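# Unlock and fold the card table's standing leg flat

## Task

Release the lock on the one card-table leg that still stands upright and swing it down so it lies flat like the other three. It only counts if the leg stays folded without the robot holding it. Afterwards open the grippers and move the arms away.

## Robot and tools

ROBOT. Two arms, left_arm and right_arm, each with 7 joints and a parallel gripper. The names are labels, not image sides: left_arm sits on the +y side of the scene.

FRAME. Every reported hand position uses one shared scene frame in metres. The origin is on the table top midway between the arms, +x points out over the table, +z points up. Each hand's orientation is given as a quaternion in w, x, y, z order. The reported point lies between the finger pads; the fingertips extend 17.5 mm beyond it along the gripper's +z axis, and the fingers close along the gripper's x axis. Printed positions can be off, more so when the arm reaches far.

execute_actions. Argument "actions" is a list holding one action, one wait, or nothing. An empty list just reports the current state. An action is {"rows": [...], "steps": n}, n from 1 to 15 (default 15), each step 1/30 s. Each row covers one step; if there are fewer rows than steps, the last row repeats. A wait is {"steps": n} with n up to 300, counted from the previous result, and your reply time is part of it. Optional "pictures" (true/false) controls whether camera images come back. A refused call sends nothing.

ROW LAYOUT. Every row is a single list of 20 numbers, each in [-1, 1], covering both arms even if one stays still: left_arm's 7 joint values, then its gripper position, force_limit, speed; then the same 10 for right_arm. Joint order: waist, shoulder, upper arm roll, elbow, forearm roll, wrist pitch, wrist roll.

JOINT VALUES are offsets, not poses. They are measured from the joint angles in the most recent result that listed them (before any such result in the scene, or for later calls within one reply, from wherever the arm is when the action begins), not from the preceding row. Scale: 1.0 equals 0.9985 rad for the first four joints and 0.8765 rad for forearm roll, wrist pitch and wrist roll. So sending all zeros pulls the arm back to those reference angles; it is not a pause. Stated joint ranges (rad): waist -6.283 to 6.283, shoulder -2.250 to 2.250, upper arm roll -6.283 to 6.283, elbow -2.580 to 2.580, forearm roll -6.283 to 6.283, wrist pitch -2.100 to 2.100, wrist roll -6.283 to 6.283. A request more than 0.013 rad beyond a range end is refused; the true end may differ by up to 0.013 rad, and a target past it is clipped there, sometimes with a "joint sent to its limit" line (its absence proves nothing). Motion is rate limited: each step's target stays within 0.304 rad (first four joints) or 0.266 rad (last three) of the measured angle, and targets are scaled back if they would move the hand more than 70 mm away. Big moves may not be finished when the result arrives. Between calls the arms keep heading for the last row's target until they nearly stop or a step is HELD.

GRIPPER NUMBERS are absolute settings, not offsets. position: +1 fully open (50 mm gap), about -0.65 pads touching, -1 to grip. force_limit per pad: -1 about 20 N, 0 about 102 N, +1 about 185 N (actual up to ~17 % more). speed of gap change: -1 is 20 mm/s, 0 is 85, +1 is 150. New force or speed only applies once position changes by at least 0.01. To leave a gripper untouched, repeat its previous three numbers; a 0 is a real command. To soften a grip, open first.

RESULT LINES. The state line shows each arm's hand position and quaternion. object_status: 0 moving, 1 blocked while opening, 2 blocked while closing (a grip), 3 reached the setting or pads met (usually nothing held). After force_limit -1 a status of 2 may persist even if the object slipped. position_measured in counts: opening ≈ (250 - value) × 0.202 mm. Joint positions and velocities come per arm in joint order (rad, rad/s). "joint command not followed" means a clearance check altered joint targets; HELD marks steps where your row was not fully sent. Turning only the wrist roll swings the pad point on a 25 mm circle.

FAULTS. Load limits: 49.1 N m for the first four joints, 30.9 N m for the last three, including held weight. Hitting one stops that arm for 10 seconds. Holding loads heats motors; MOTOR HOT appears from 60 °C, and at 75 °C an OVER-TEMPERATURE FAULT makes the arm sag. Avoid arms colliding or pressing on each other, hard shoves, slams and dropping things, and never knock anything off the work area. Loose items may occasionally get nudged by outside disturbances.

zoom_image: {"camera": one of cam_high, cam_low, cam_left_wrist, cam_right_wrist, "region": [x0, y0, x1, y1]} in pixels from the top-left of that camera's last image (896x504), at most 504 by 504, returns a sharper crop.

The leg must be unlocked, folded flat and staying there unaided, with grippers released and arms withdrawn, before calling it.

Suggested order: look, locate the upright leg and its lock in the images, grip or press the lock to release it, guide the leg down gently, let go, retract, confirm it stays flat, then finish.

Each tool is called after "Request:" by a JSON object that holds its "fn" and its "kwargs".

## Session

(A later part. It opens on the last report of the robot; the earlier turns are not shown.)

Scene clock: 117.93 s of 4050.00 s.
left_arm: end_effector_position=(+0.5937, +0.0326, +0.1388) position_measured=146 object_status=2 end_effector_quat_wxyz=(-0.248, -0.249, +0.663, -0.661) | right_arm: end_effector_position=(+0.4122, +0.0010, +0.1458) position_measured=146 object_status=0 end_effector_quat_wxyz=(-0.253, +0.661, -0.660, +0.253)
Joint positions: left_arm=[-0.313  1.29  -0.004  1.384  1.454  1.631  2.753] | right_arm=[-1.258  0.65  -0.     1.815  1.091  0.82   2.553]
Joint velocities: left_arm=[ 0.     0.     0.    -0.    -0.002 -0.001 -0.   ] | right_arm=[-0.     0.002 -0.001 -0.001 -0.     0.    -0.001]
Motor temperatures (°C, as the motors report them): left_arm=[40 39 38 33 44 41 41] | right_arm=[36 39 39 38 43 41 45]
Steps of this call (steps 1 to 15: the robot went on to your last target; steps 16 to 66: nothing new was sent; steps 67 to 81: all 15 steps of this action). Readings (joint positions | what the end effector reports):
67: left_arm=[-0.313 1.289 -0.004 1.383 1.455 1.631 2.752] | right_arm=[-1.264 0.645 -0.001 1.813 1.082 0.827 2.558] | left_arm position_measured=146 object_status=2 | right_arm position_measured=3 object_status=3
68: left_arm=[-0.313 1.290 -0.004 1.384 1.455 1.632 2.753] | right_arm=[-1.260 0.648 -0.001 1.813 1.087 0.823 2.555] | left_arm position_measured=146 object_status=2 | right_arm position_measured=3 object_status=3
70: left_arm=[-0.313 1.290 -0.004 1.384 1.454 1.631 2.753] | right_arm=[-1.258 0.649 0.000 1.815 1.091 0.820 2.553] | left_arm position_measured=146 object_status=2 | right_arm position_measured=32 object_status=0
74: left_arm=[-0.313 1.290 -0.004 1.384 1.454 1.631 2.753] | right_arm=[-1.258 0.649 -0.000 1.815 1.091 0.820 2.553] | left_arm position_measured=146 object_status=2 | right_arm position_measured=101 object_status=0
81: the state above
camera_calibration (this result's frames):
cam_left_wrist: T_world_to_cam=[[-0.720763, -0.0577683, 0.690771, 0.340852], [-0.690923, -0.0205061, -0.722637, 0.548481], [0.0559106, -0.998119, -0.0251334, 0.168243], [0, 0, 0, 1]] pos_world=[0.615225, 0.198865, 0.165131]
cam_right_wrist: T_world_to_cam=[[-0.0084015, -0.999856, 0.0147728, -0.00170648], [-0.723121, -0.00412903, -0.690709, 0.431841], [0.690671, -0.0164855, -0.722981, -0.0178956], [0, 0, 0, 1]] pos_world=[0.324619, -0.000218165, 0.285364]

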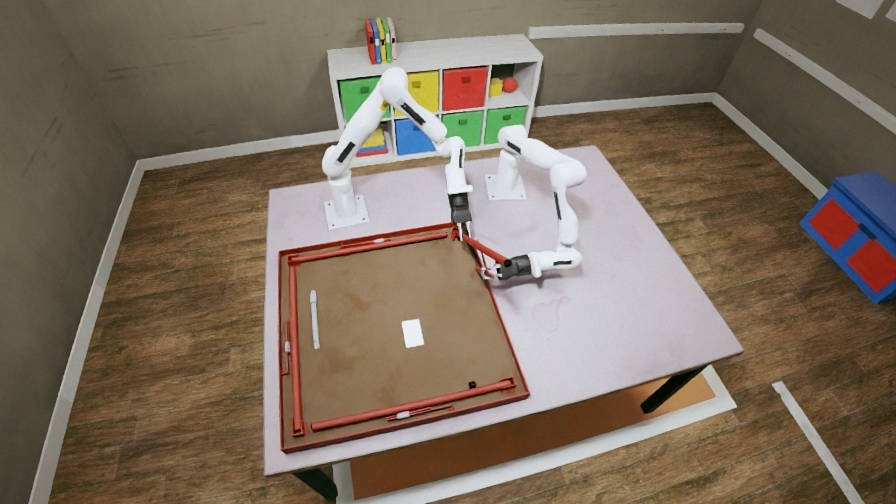

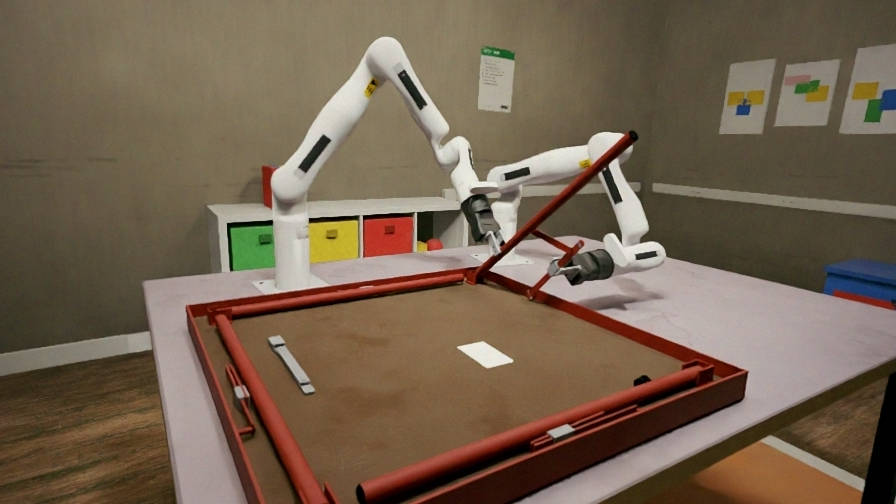

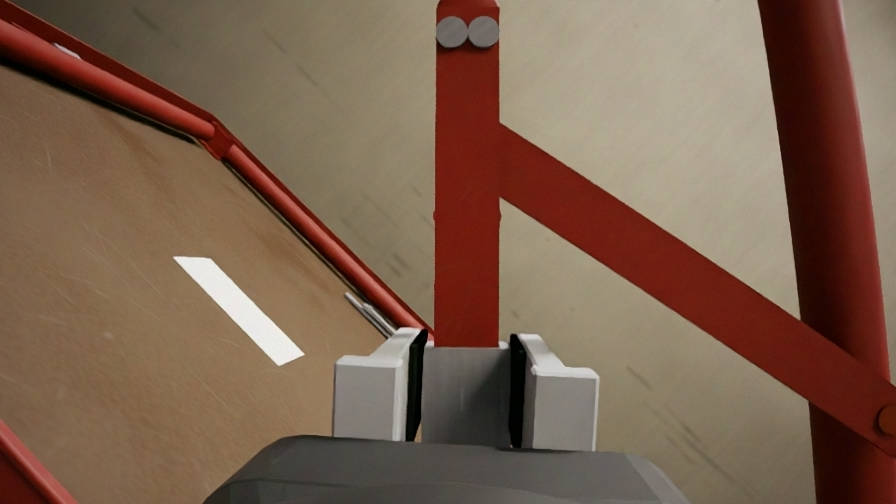

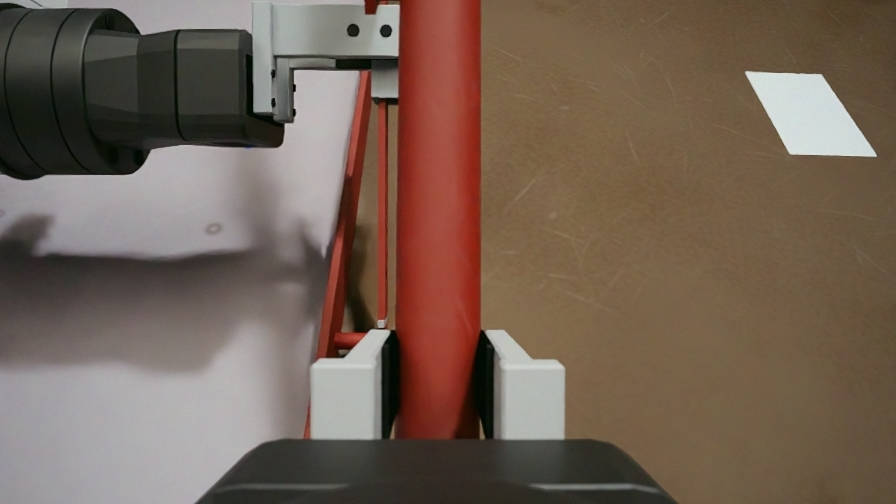

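Request:
{"fn": "execute_actions", "kwargs": {"actions": [{"rows":[[0,0,0,0,0,0,0,0.5,-0.5,-0.3,0,0,0,0,0,0,0,-1,0.2,0.3]],"steps":12}], "pictures": false}}

Request:
{"fn": "execute_actions", "kwargs": {"actions": [{"rows":[[-0.3,0,0,0,-0.342,0,0,0.5,-0.5,-0.3,0,0,0,0,0,0,0,-1,0.2,0.3]]}]}}

Scene clock: 120.40 s of 4050.00 s.
left_arm: end_effector_position=(+0.5937, +0.0326, +0.1387) position_measured=78 object_status=0 end_effector_quat_wxyz=(-0.248, -0.249, +0.663, -0.661) | right_arm: end_effector_position=(+0.4129, +0.0010, +0.1450) position_measured=146 object_status=2 end_effector_quat_wxyz=(-0.253, +0.661, -0.660, +0.253)
Joint positions: left_arm=[-0.313  1.29  -0.004  1.384  1.454  1.631  2.753] | right_arm=[-1.257  0.652  0.     1.814  1.092  0.818  2.553]
Joint velocities: left_arm=[-0.001 -0.     0.001 -0.    -0.     0.    -0.   ] | right_arm=[-0.    -0.     0.    -0.001  0.    -0.    -0.001]
Motor temperatures (°C, as the motors report them): left_arm=[40 39 38 33 44 41 41] | right_arm=[36 39 39 38 43 41 45]
Steps of this call (steps 1 to 15: the robot went on to your last target; steps 16 to 62: nothing new was sent; steps 63 to 74: all 12 steps of this action). Readings (joint positions | what the end effector reports):
63: left_arm=[-0.313 1.291 -0.004 1.384 1.454 1.631 2.753] | right_arm=[-1.258 0.650 -0.000 1.815 1.091 0.820 2.553] | left_arm position_measured=139 object_status=0 | right_arm position_measured=146 object_status=2
64: left_arm=[-0.313 1.291 -0.004 1.384 1.454 1.631 2.753] | right_arm=[-1.257 0.650 -0.000 1.814 1.091 0.819 2.553] | left_arm position_measured=128 object_status=0 | right_arm position_measured=146 object_status=2
66: left_arm=[-0.313 1.291 -0.004 1.384 1.454 1.631 2.753] | right_arm=[-1.257 0.651 0.000 1.814 1.092 0.818 2.553] | left_arm position_measured=106 object_status=0 | right_arm position_measured=146 object_status=2
70: left_arm=[-0.313 1.291 -0.004 1.384 1.454 1.631 2.753] | right_arm=[-1.257 0.651 0.000 1.814 1.092 0.818 2.553] | left_arm position_measured=78 object_status=0 | right_arm position_measured=146 object_status=2
74: the state above

Scene clock: 120.90 s of 4050.00 s.
left_arm: end_effector_position=(+0.5660, +0.1883, +0.0949) position_measured=78 object_status=3 end_effector_quat_wxyz=(-0.235, -0.287, +0.696, -0.615) | right_arm: end_effector_position=(+0.4136, +0.0010, +0.1442) position_measured=146 object_status=2 end_effector_quat_wxyz=(-0.253, +0.661, -0.660, +0.253)
Joint positions: left_arm=[-0.603  1.291 -0.007  1.384  1.16   1.631  2.753] | right_arm=[-1.255  0.653  0.001  1.813  1.092  0.817  2.553]
Joint velocities: left_arm=[-0.201  0.006 -0.014  0.003 -0.246 -0.002  0.   ] | right_arm=[ 0.     0.001 -0.001  0.     0.    -0.     0.   ]
Motor temperatures (°C, as the motors report them): left_arm=[40 39 38 33 44 41 41] | right_arm=[36 39 39 38 43 41 45]
Steps of this call (steps 1 to 15: all 15 steps of this action). Readings (joint positions | what the end effector reports):
1: left_arm=[-0.314 1.290 -0.004 1.384 1.454 1.631 2.753] | right_arm=[-1.256 0.652 0.000 1.814 1.092 0.818 2.553] | left_arm position_measured=78 object_status=0 | right_arm position_measured=146 object_status=2
2: left_arm=[-0.320 1.290 -0.002 1.384 1.449 1.631 2.753] | right_arm=[-1.256 0.653 0.000 1.813 1.092 0.817 2.553] | left_arm position_measured=78 object_status=3 | right_arm position_measured=146 object_status=2
4: left_arm=[-0.348 1.290 -0.001 1.384 1.426 1.631 2.753] | right_arm=[-1.255 0.653 0.001 1.813 1.092 0.817 2.553] | left_arm position_measured=78 object_status=3 | right_arm position_measured=146 object_status=2
8: left_arm=[-0.453 1.290 -0.003 1.383 1.324 1.631 2.753] | right_arm=[-1.255 0.653 0.001 1.813 1.092 0.817 2.553] | left_arm position_measured=78 object_status=3 | right_arm position_measured=146 object_status=2
15: the state above
camera_calibration (this result's frames):
cam_left_wrist: T_world_to_cam=[[-0.690998, -0.16821, 0.703013, 0.362972], [-0.718389, 0.0518472, -0.693706, 0.500044], [0.0802389, -0.984387, -0.156666, 0.320155], [0, 0, 0, 1]] pos_world=[0.58435, 0.350286, 0.141867]
cam_right_wrist: T_world_to_cam=[[-0.00892956, -0.99984, 0.01551, -0.00157499], [-0.723742, -0.0042408, -0.690058, 0.431865], [0.690013, -0.0173872, -0.723588, -0.0196111], [0, 0, 0, 1]] pos_world=[0.326077, -0.0000842696, 0.283846]

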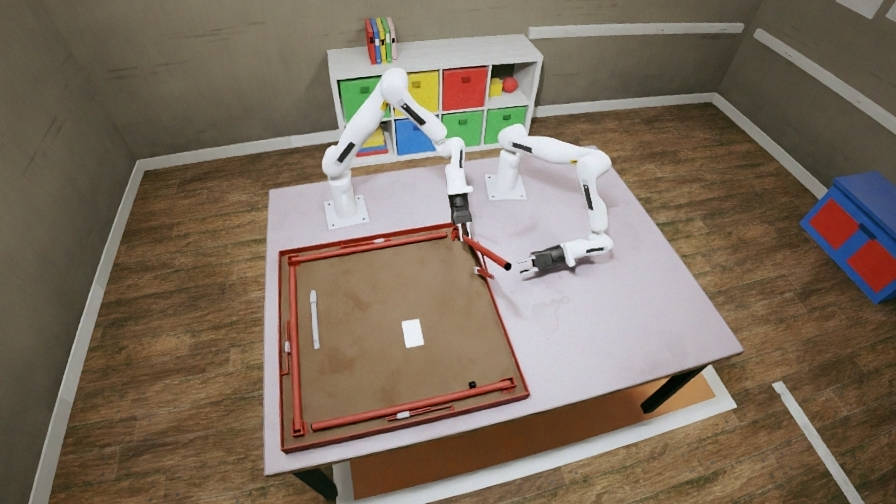

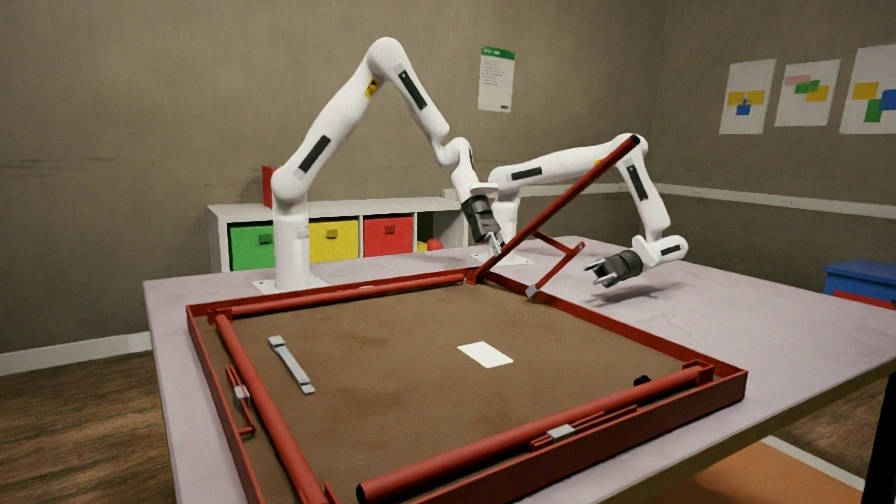

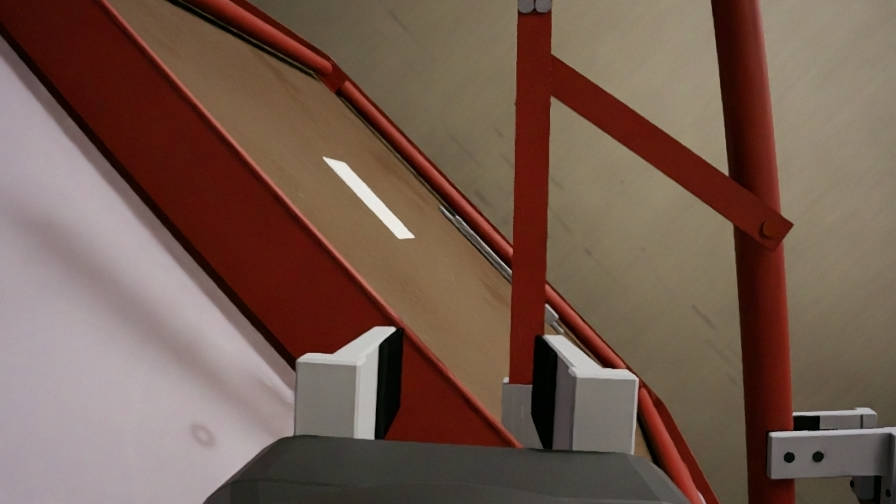

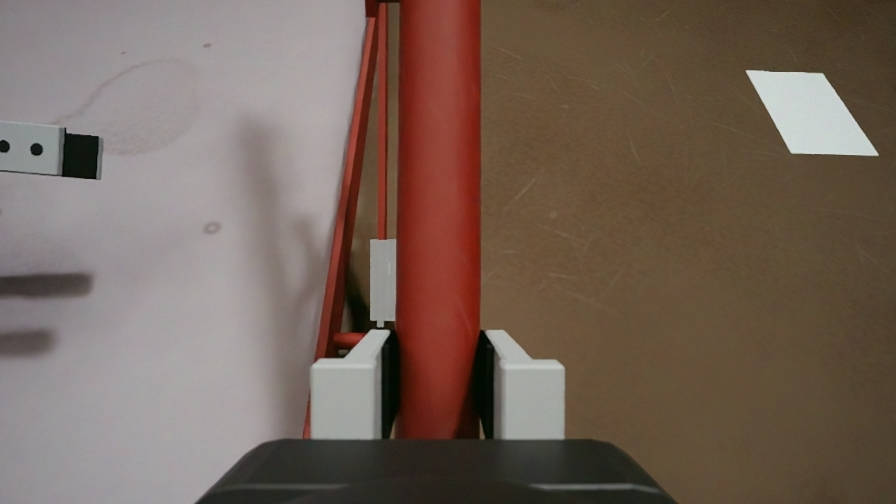

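Request:
{"fn": "execute_actions", "kwargs": {"actions": [{"rows":[[-0.2,-0.25,0,0,0,0,0,0.5,-0.5,-0.3,0.082,0.001,0,-0.056,-0.187,-0.082,0.245,-1,0.2,0.3]],"steps":12}], "pictures": false}}

Request:
{"fn": "execute_actions", "kwargs": {"actions": [{"rows":[[0,0,0,0,0,0,0,0.5,-0.5,-0.3,0.078,0.016,0,-0.065,-0.203,-0.041,0.252,-1,0.2,0.3]]}]}}

Scene clock: 128.50 s of 4050.00 s.
left_arm: end_effector_position=(+0.6058, +0.3016, +0.1944) position_measured=78 object_status=3 end_effector_quat_wxyz=(-0.096, -0.298, +0.719, -0.620) | right_arm: end_effector_position=(+0.4257, +0.0010, +0.1291) position_measured=146 object_status=2 end_effector_quat_wxyz=(-0.214, +0.674, -0.673, +0.214)
Joint positions: left_arm=[-0.78   1.071 -0.007  1.383  1.16   1.631  2.753] | right_arm=[-1.173  0.654  0.004  1.756  0.93   0.745  2.768]
Joint velocities: left_arm=[-0.377 -0.488 -0.028 -0.027  0.024  0.012 -0.   ] | right_arm=[ 0.022 -0.    -0.016 -0.003 -0.005 -0.006  0.005]
Motor temperatures (°C, as the motors report them): left_arm=[40 39 38 33 44 41 41] | right_arm=[36 40 39 38 43 41 45]
Steps of this call (steps 1 to 15: the robot went on to your last target; steps 16 to 90: nothing new was sent; then 4.20 s passed at rest; steps 91 to 102: all 12 steps of this action). Readings (joint positions | what the end effector reports):
91: left_arm=[-0.613 1.289 -0.004 1.384 1.154 1.631 2.753] | right_arm=[-1.254 0.653 0.000 1.812 1.091 0.816 2.554] | left_arm position_measured=78 object_status=3 | right_arm position_measured=146 object_status=2
92: left_arm=[-0.618 1.283 -0.003 1.385 1.154 1.630 2.753] | right_arm=[-1.249 0.653 -0.000 1.809 1.084 0.813 2.564] | left_arm position_measured=78 object_status=3 | right_arm position_measured=146 object_status=2
94: left_arm=[-0.639 1.255 -0.003 1.386 1.154 1.630 2.753] | right_arm=[-1.227 0.653 -0.001 1.794 1.046 0.795 2.615] | left_arm position_measured=78 object_status=3 | right_arm position_measured=146 object_status=2
98: left_arm=[-0.711 1.160 -0.005 1.384 1.157 1.630 2.753] | right_arm=[-1.180 0.654 0.003 1.760 0.944 0.750 2.750] | left_arm position_measured=78 object_status=3 | right_arm position_measured=146 object_status=2
102: the state above

Scene clock: 129.00 s of 4050.00 s.
left_arm: end_effector_position=(+0.6058, +0.3017, +0.1944) position_measured=78 object_status=3 end_effector_quat_wxyz=(-0.096, -0.298, +0.719, -0.620) | right_arm: end_effector_position=(+0.4360, +0.0009, +0.1130) position_measured=146 object_status=2 end_effector_quat_wxyz=(-0.177, +0.685, -0.684, +0.178)
Joint positions: left_arm=[-0.78   1.071 -0.007  1.383  1.16   1.631  2.753] | right_arm=[-1.096  0.672  0.003  1.692  0.751  0.708  2.989]
Joint velocities: left_arm=[ 0.001  0.001  0.001 -0.001  0.001  0.001 -0.   ] | right_arm=[ 0.006  0.003 -0.004 -0.001 -0.001 -0.002 -0.001]
Motor temperatures (°C, as the motors report them): left_arm=[40 39 38 33 44 41 41] | right_arm=[36 40 39 38 43 41 45]
Steps of this call (steps 1 to 15: all 15 steps of this action). Readings (joint positions | what the end effector reports):
1: left_arm=[-0.790 1.057 -0.008 1.382 1.161 1.632 2.753] | right_arm=[-1.172 0.655 0.003 1.755 0.929 0.744 2.769] | left_arm position_measured=78 object_status=3 | right_arm position_measured=146 object_status=2
2: left_arm=[-0.796 1.049 -0.009 1.381 1.161 1.632 2.753] | right_arm=[-1.167 0.655 0.002 1.752 0.921 0.742 2.779] | left_arm position_measured=78 object_status=3 | right_arm position_measured=146 object_status=2
4: left_arm=[-0.795 1.050 -0.009 1.380 1.162 1.632 2.753] | right_arm=[-1.147 0.660 0.000 1.736 0.880 0.733 2.830] | left_arm position_measured=78 object_status=3 | right_arm position_measured=146 object_status=2
8: left_arm=[-0.779 1.071 -0.006 1.384 1.159 1.631 2.753] | right_arm=[-1.103 0.670 0.003 1.698 0.768 0.711 2.969] | left_arm position_measured=78 object_status=3 | right_arm position_measured=146 object_status=2
15: the state above
camera_calibration (this result's frames):
cam_left_wrist: T_world_to_cam=[[-0.763813, -0.363918, 0.53306, 0.47578], [-0.578121, 0.0185141, -0.815741, 0.540615], [0.286994, -0.931247, -0.22453, 0.3161], [0, 0, 0, 1]] pos_world=[0.585229, 0.457504, 0.258356]
cam_right_wrist: T_world_to_cam=[[-0.00659724, -0.999828, 0.0173196, -0.00219107], [-0.859253, -0.00319152, -0.511541, 0.465497], [0.511508, -0.0182567, -0.859084, 0.0354646], [0, 0, 0, 1]] pos_world=[0.381824, -0.0000575832, 0.268626]

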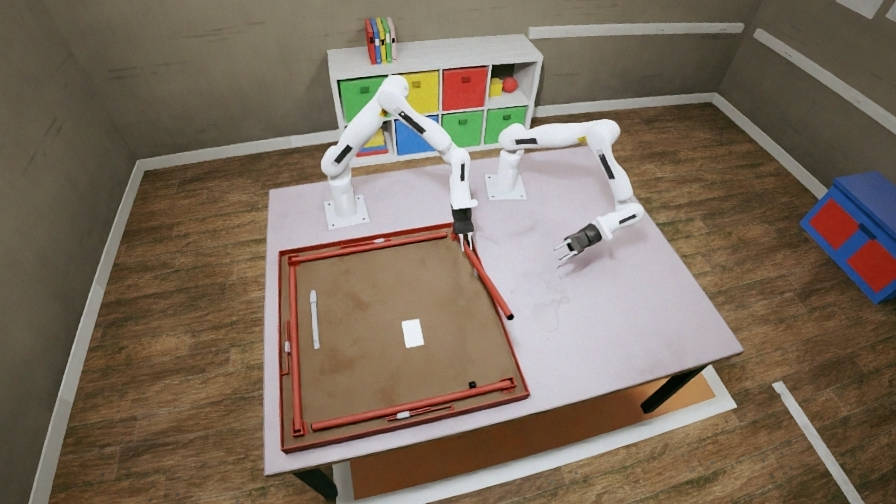

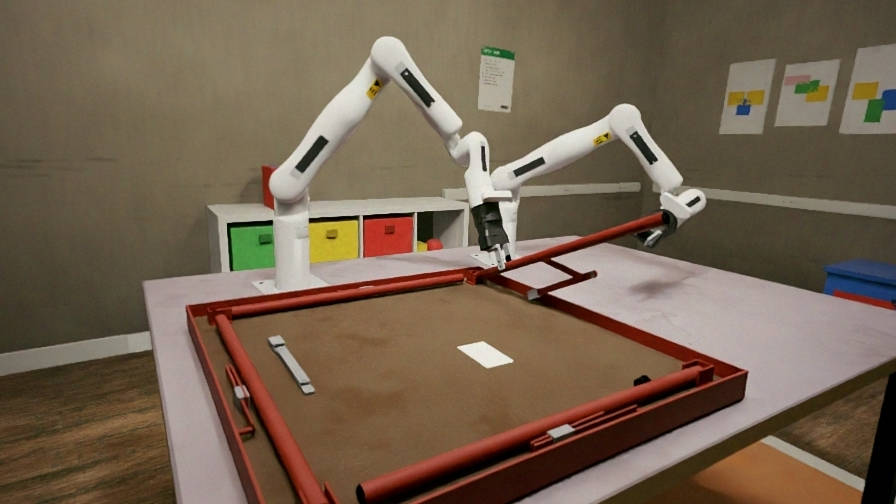

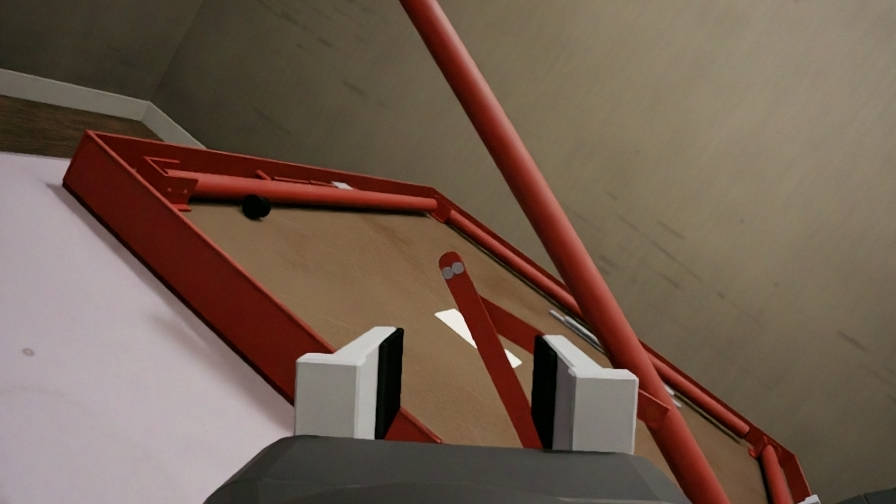

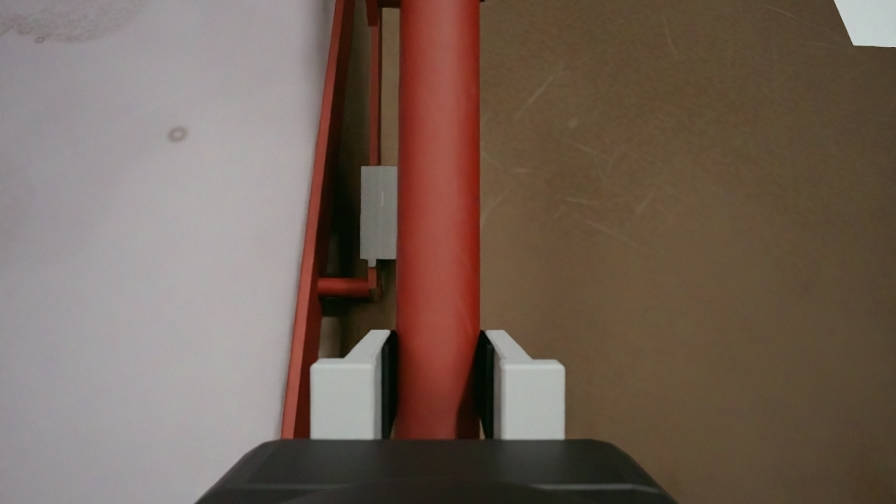

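Request:
{"fn": "execute_actions", "kwargs": {"actions": [{"rows":[[0,0,0,0,0,0,0,0.5,-0.5,-0.3,0.075,0.03,-0.003,-0.075,-0.228,0.002,0.269,-1,0.2,0.3]],"steps":12}], "pictures": false}}

Request:
{"fn": "execute_actions", "kwargs": {"actions": [{"rows":[[0,0,0,0,0,0,0,0.5,-0.5,-0.3,0.071,0.043,0,-0.083,-0.226,0.039,0.259,-1,0.2,0.3]]}]}}

Scene clock: 131.63 s of 4050.00 s.
left_arm: end_effector_position=(+0.6058, +0.3017, +0.1944) position_measured=78 object_status=3 end_effector_quat_wxyz=(-0.096, -0.298, +0.719, -0.620) | right_arm: end_effector_position=(+0.4437, +0.0009, +0.0964) position_measured=146 object_status=2 end_effector_quat_wxyz=(-0.138, +0.694, -0.693, +0.140)
Joint positions: left_arm=[-0.78   1.071 -0.007  1.383  1.16   1.631  2.753] | right_arm=[-1.022  0.702  0.001  1.618  0.551  0.71   3.225]
Joint velocities: left_arm=[ 0.     0.    -0.001  0.    -0.002 -0.001 -0.   ] | right_arm=[ 0.02   0.007 -0.016 -0.01  -0.008  0.002  0.007]
Motor temperatures (°C, as the motors report them): left_arm=[40 39 38 33 44 41 41] | right_arm=[36 40 39 38 43 41 45]
Steps of this call (steps 1 to 15: the robot went on to your last target; steps 16 to 67: nothing new was sent; steps 68 to 79: all 12 steps of this action). Readings (joint positions | what the end effector reports):
68: left_arm=[-0.780 1.071 -0.007 1.383 1.160 1.631 2.753] | right_arm=[-1.095 0.673 0.002 1.691 0.749 0.708 2.990] | left_arm position_measured=78 object_status=3 | right_arm position_measured=146 object_status=2
69: left_arm=[-0.780 1.071 -0.007 1.383 1.160 1.631 2.753] | right_arm=[-1.091 0.674 0.002 1.688 0.741 0.708 3.000] | left_arm position_measured=78 object_status=3 | right_arm position_measured=146 object_status=2
71: left_arm=[-0.780 1.071 -0.007 1.383 1.160 1.631 2.753] | right_arm=[-1.073 0.681 -0.000 1.670 0.698 0.708 3.051] | left_arm position_measured=78 object_status=3 | right_arm position_measured=146 object_status=2
75: left_arm=[-0.780 1.071 -0.007 1.383 1.160 1.631 2.753] | right_arm=[-1.031 0.699 0.001 1.626 0.575 0.709 3.196] | left_arm position_measured=78 object_status=3 | right_arm position_measured=146 object_status=2
79: the state above

Scene clock: 132.13 s of 4050.00 s.
left_arm: end_effector_position=(+0.6058, +0.3017, +0.1944) position_measured=78 object_status=3 end_effector_quat_wxyz=(-0.096, -0.298, +0.719, -0.620) | right_arm: end_effector_position=(+0.4497, +0.0007, +0.0779) position_measured=146 object_status=2 end_effector_quat_wxyz=(-0.098, +0.701, -0.700, +0.099)
Joint positions: left_arm=[-0.78   1.071 -0.007  1.383  1.16   1.631  2.753] | right_arm=[-0.952  0.745  0.001  1.535  0.352  0.744  3.452]
Joint velocities: left_arm=[-0.001 -0.    -0.001 -0.001 -0.001  0.001  0.   ] | right_arm=[ 0.006  0.007 -0.003 -0.002 -0.001 -0.001  0.001]
Motor temperatures (°C, as the motors report them): left_arm=[40 39 38 33 44 41 41] | right_arm=[36 40 39 38 43 41 45]
Steps of this call (steps 1 to 15: all 15 steps of this action). Readings (joint positions | what the end effector reports):
1: left_arm=[-0.780 1.071 -0.007 1.383 1.160 1.631 2.753] | right_arm=[-1.021 0.703 0.001 1.617 0.549 0.710 3.226] | left_arm position_measured=78 object_status=3 | right_arm position_measured=146 object_status=2
2: left_arm=[-0.780 1.071 -0.007 1.383 1.160 1.631 2.753] | right_arm=[-1.017 0.705 -0.001 1.613 0.540 0.712 3.236] | left_arm position_measured=78 object_status=3 | right_arm position_measured=146 object_status=2
4: left_arm=[-0.780 1.071 -0.007 1.383 1.160 1.631 2.753] | right_arm=[-0.999 0.716 -0.002 1.593 0.496 0.719 3.287] | left_arm position_measured=78 object_status=3 | right_arm position_measured=146 object_status=2
8: left_arm=[-0.780 1.071 -0.007 1.383 1.160 1.631 2.753] | right_arm=[-0.959 0.741 0.001 1.544 0.373 0.739 3.428] | left_arm position_measured=78 object_status=3 | right_arm position_measured=146 object_status=2
15: the state above
camera_calibration (this result's frames):
cam_left_wrist: T_world_to_cam=[[-0.763815, -0.363922, 0.533055, 0.475785], [-0.578116, 0.0185145, -0.815744, 0.540614], [0.286998, -0.931245, -0.224531, 0.316098], [0, 0, 0, 1]] pos_world=[0.585231, 0.457504, 0.258357]
cam_right_wrist: T_world_to_cam=[[-0.00177863, -0.999826, 0.0185496, -0.00394283], [-0.952882, -0.00393226, -0.303317, 0.485118], [0.303338, -0.018215, -0.952709, 0.0992138], [0, 0, 0, 1]] pos_world=[0.432158, -0.000227358, 0.24174]

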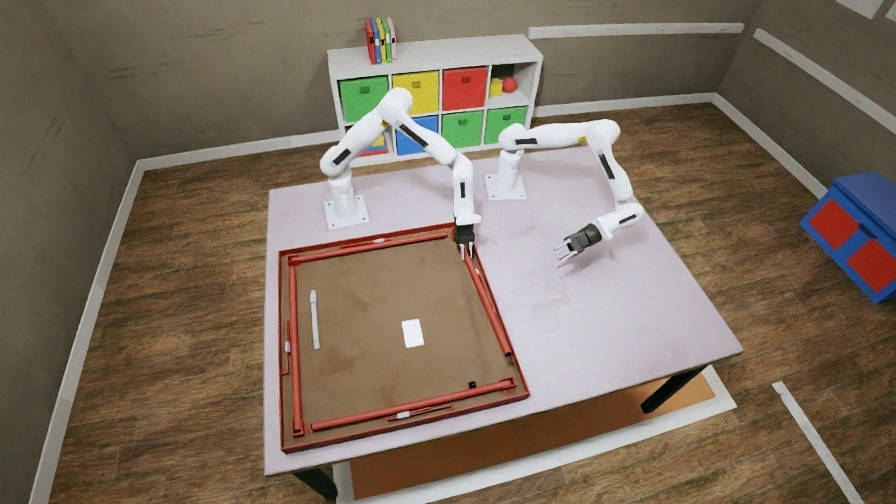

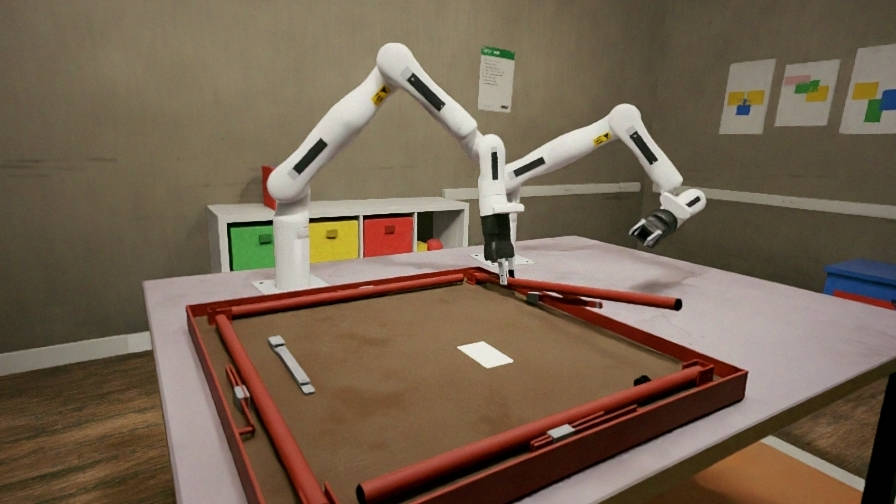

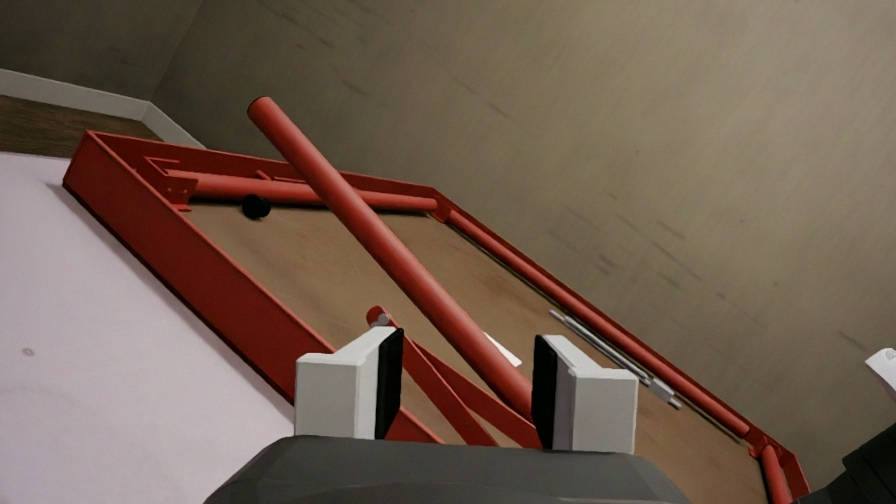

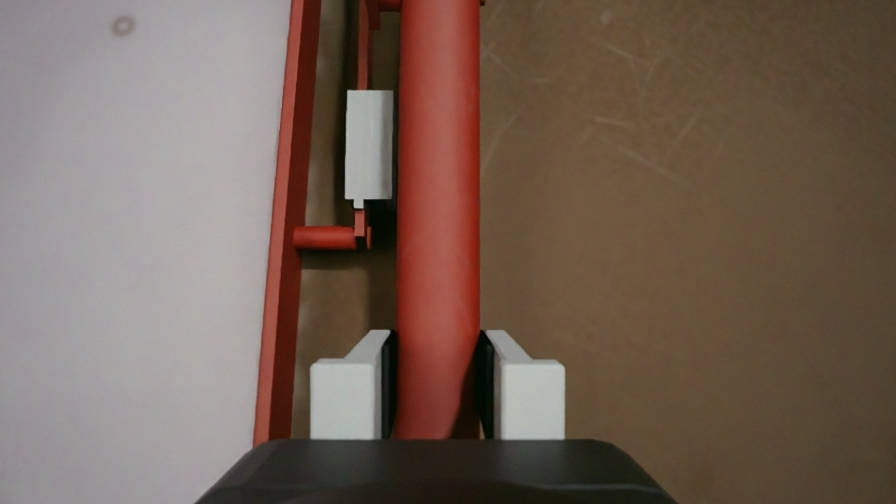

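Request:
{"fn": "execute_actions", "kwargs": {"actions": [{"rows":[[0,0,0,0,0,0,0,0.5,-0.5,-0.3,0.05,0.042,0,-0.07,-0.143,0.054,0.16,-1,0.2,0.3]],"steps":11}], "pictures": false}}

Request:
{"fn": "execute_actions", "kwargs": {"actions": [{"rows":[[0,0,0,0,0,0,0,0.5,-0.5,-0.3,0.046,0.049,0,-0.076,-0.133,0.074,0.148,-1,0.2,0.3]]}]}}

Scene clock: 133.87 s of 4050.00 s.
left_arm: end_effector_position=(+0.6058, +0.3017, +0.1944) position_measured=78 object_status=3 end_effector_quat_wxyz=(-0.096, -0.298, +0.719, -0.620) | right_arm: end_effector_position=(+0.4527, +0.0007, +0.0628) position_measured=146 object_status=2 end_effector_quat_wxyz=(-0.067, +0.704, -0.704, +0.069)
Joint positions: left_arm=[-0.78   1.071 -0.007  1.383  1.16   1.631  2.753] | right_arm=[-0.904  0.788 -0.     1.467  0.225  0.792  3.592]
Joint velocities: left_arm=[ 0.001 -0.    -0.     0.    -0.    -0.002  0.   ] | right_arm=[ 0.011  0.012 -0.009 -0.006 -0.003  0.001  0.003]
Motor temperatures (°C, as the motors report them): left_arm=[40 39 38 33 44 41 41] | right_arm=[36 40 39 38 43 41 45]
Steps of this call (steps 1 to 15: the robot went on to your last target; steps 16 to 41: nothing new was sent; steps 42 to 52: all 11 steps of this action). Readings (joint positions | what the end effector reports):
42: left_arm=[-0.780 1.071 -0.007 1.383 1.160 1.631 2.753] | right_arm=[-0.950 0.747 0.001 1.534 0.350 0.744 3.453] | left_arm position_measured=78 object_status=3 | right_arm position_measured=146 object_status=2
43: left_arm=[-0.780 1.071 -0.007 1.383 1.160 1.631 2.753] | right_arm=[-0.946 0.750 -0.001 1.528 0.341 0.748 3.463] | left_arm position_measured=78 object_status=3 | right_arm position_measured=146 object_status=2
45: left_arm=[-0.780 1.071 -0.007 1.383 1.160 1.631 2.753] | right_arm=[-0.927 0.767 -0.003 1.502 0.295 0.765 3.513] | left_arm position_measured=78 object_status=3 | right_arm position_measured=146 object_status=2
49: left_arm=[-0.780 1.071 -0.007 1.383 1.160 1.631 2.753] | right_arm=[-0.905 0.787 0.001 1.468 0.227 0.790 3.591] | left_arm position_measured=78 object_status=3 | right_arm position_measured=146 object_status=2
52: the state above

Scene clock: 134.37 s of 4050.00 s.
left_arm: end_effector_position=(+0.6058, +0.3017, +0.1944) position_measured=78 object_status=3 end_effector_quat_wxyz=(-0.096, -0.298, +0.719, -0.620) | right_arm: end_effector_position=(+0.4541, +0.0007, +0.0523) position_measured=146 object_status=2 end_effector_quat_wxyz=(-0.036, +0.706, -0.706, +0.036)
Joint positions: left_arm=[-0.78   1.071 -0.007  1.383  1.16   1.631  2.753] | right_arm=[-0.858  0.829 -0.     1.392  0.108  0.862  3.722]
Joint velocities: left_arm=[-0.    -0.    -0.     0.001  0.001 -0.002 -0.   ] | right_arm=[ 0.002  0.    -0.001  0.    -0.001  0.001 -0.   ]
Motor temperatures (°C, as the motors report them): left_arm=[40 39 38 33 44 41 41] | right_arm=[36 40 39 38 43 41 45]
Steps of this call (steps 1 to 15: all 15 steps of this action). Readings (joint positions | what the end effector reports):
1: left_arm=[-0.780 1.071 -0.007 1.383 1.160 1.631 2.753] | right_arm=[-0.903 0.790 -0.001 1.465 0.224 0.792 3.594] | left_arm position_measured=78 object_status=3 | right_arm position_measured=146 object_status=2
2: left_arm=[-0.780 1.071 -0.007 1.383 1.160 1.631 2.753] | right_arm=[-0.899 0.794 -0.002 1.459 0.215 0.797 3.602] | left_arm position_measured=78 object_status=3 | right_arm position_measured=146 object_status=2
4: left_arm=[-0.780 1.071 -0.007 1.383 1.160 1.631 2.753] | right_arm=[-0.881 0.813 -0.003 1.431 0.173 0.821 3.648] | left_arm position_measured=78 object_status=3 | right_arm position_measured=146 object_status=2
8: left_arm=[-0.780 1.071 -0.007 1.383 1.160 1.631 2.753] | right_arm=[-0.861 0.828 0.001 1.394 0.110 0.860 3.720] | left_arm position_measured=78 object_status=3 | right_arm position_measured=146 object_status=2
15: the state above
camera_calibration (this result's frames):
cam_left_wrist: T_world_to_cam=[[-0.763817, -0.363926, 0.533049, 0.475791], [-0.578112, 0.0185148, -0.815748, 0.540614], [0.287003, -0.931244, -0.224532, 0.316095], [0, 0, 0, 1]] pos_world=[0.585233, 0.457505, 0.258358]
cam_right_wrist: T_world_to_cam=[[0.000381684, -0.999843, 0.017698, -0.00443526], [-0.991275, -0.00271101, -0.131779, 0.490032], [0.131806, -0.0174933, -0.991121, 0.153411], [0, 0, 0, 1]] pos_world=[0.465538, -0.000422415, 0.216703]

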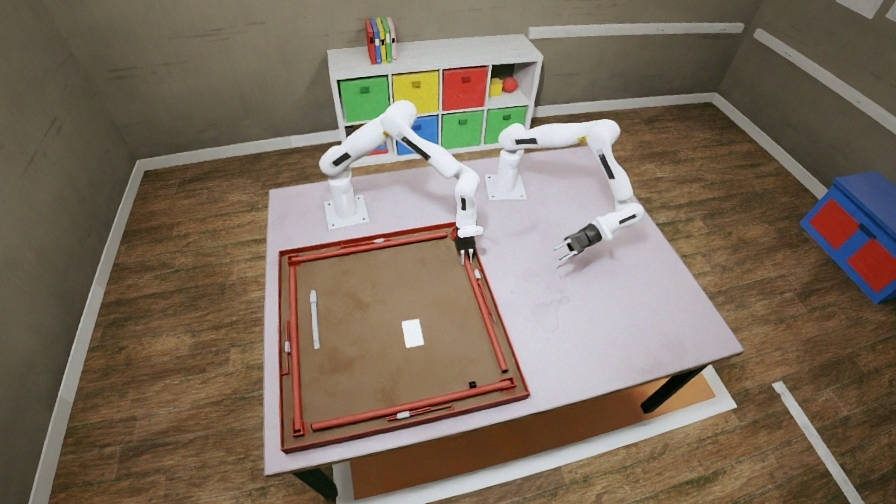

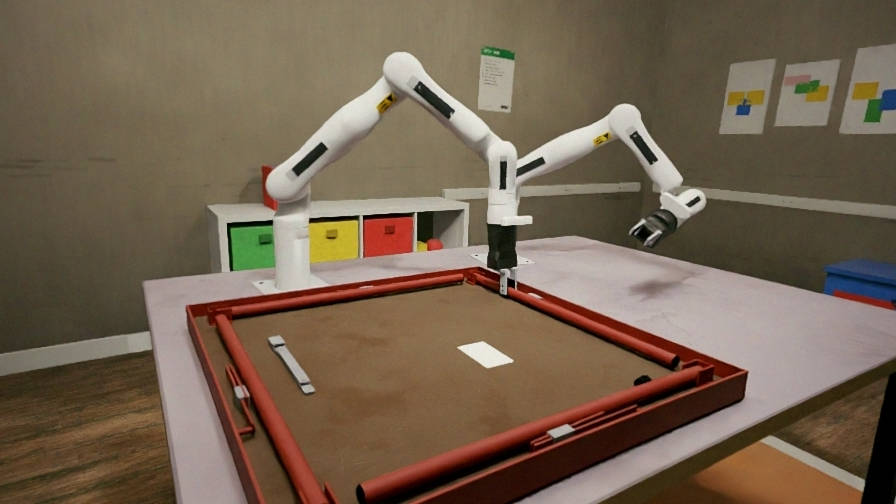

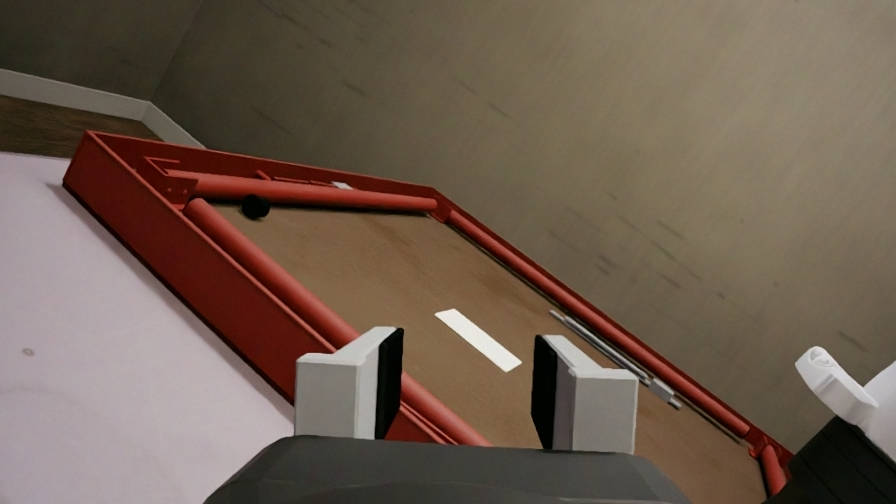

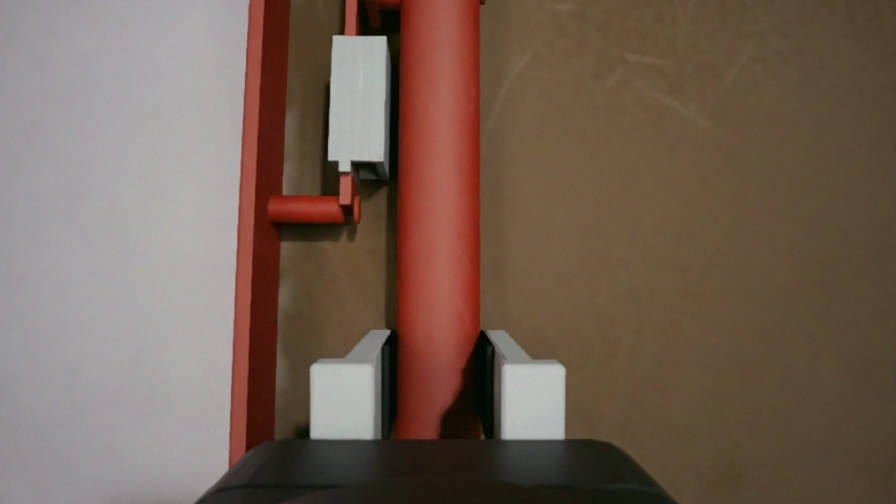

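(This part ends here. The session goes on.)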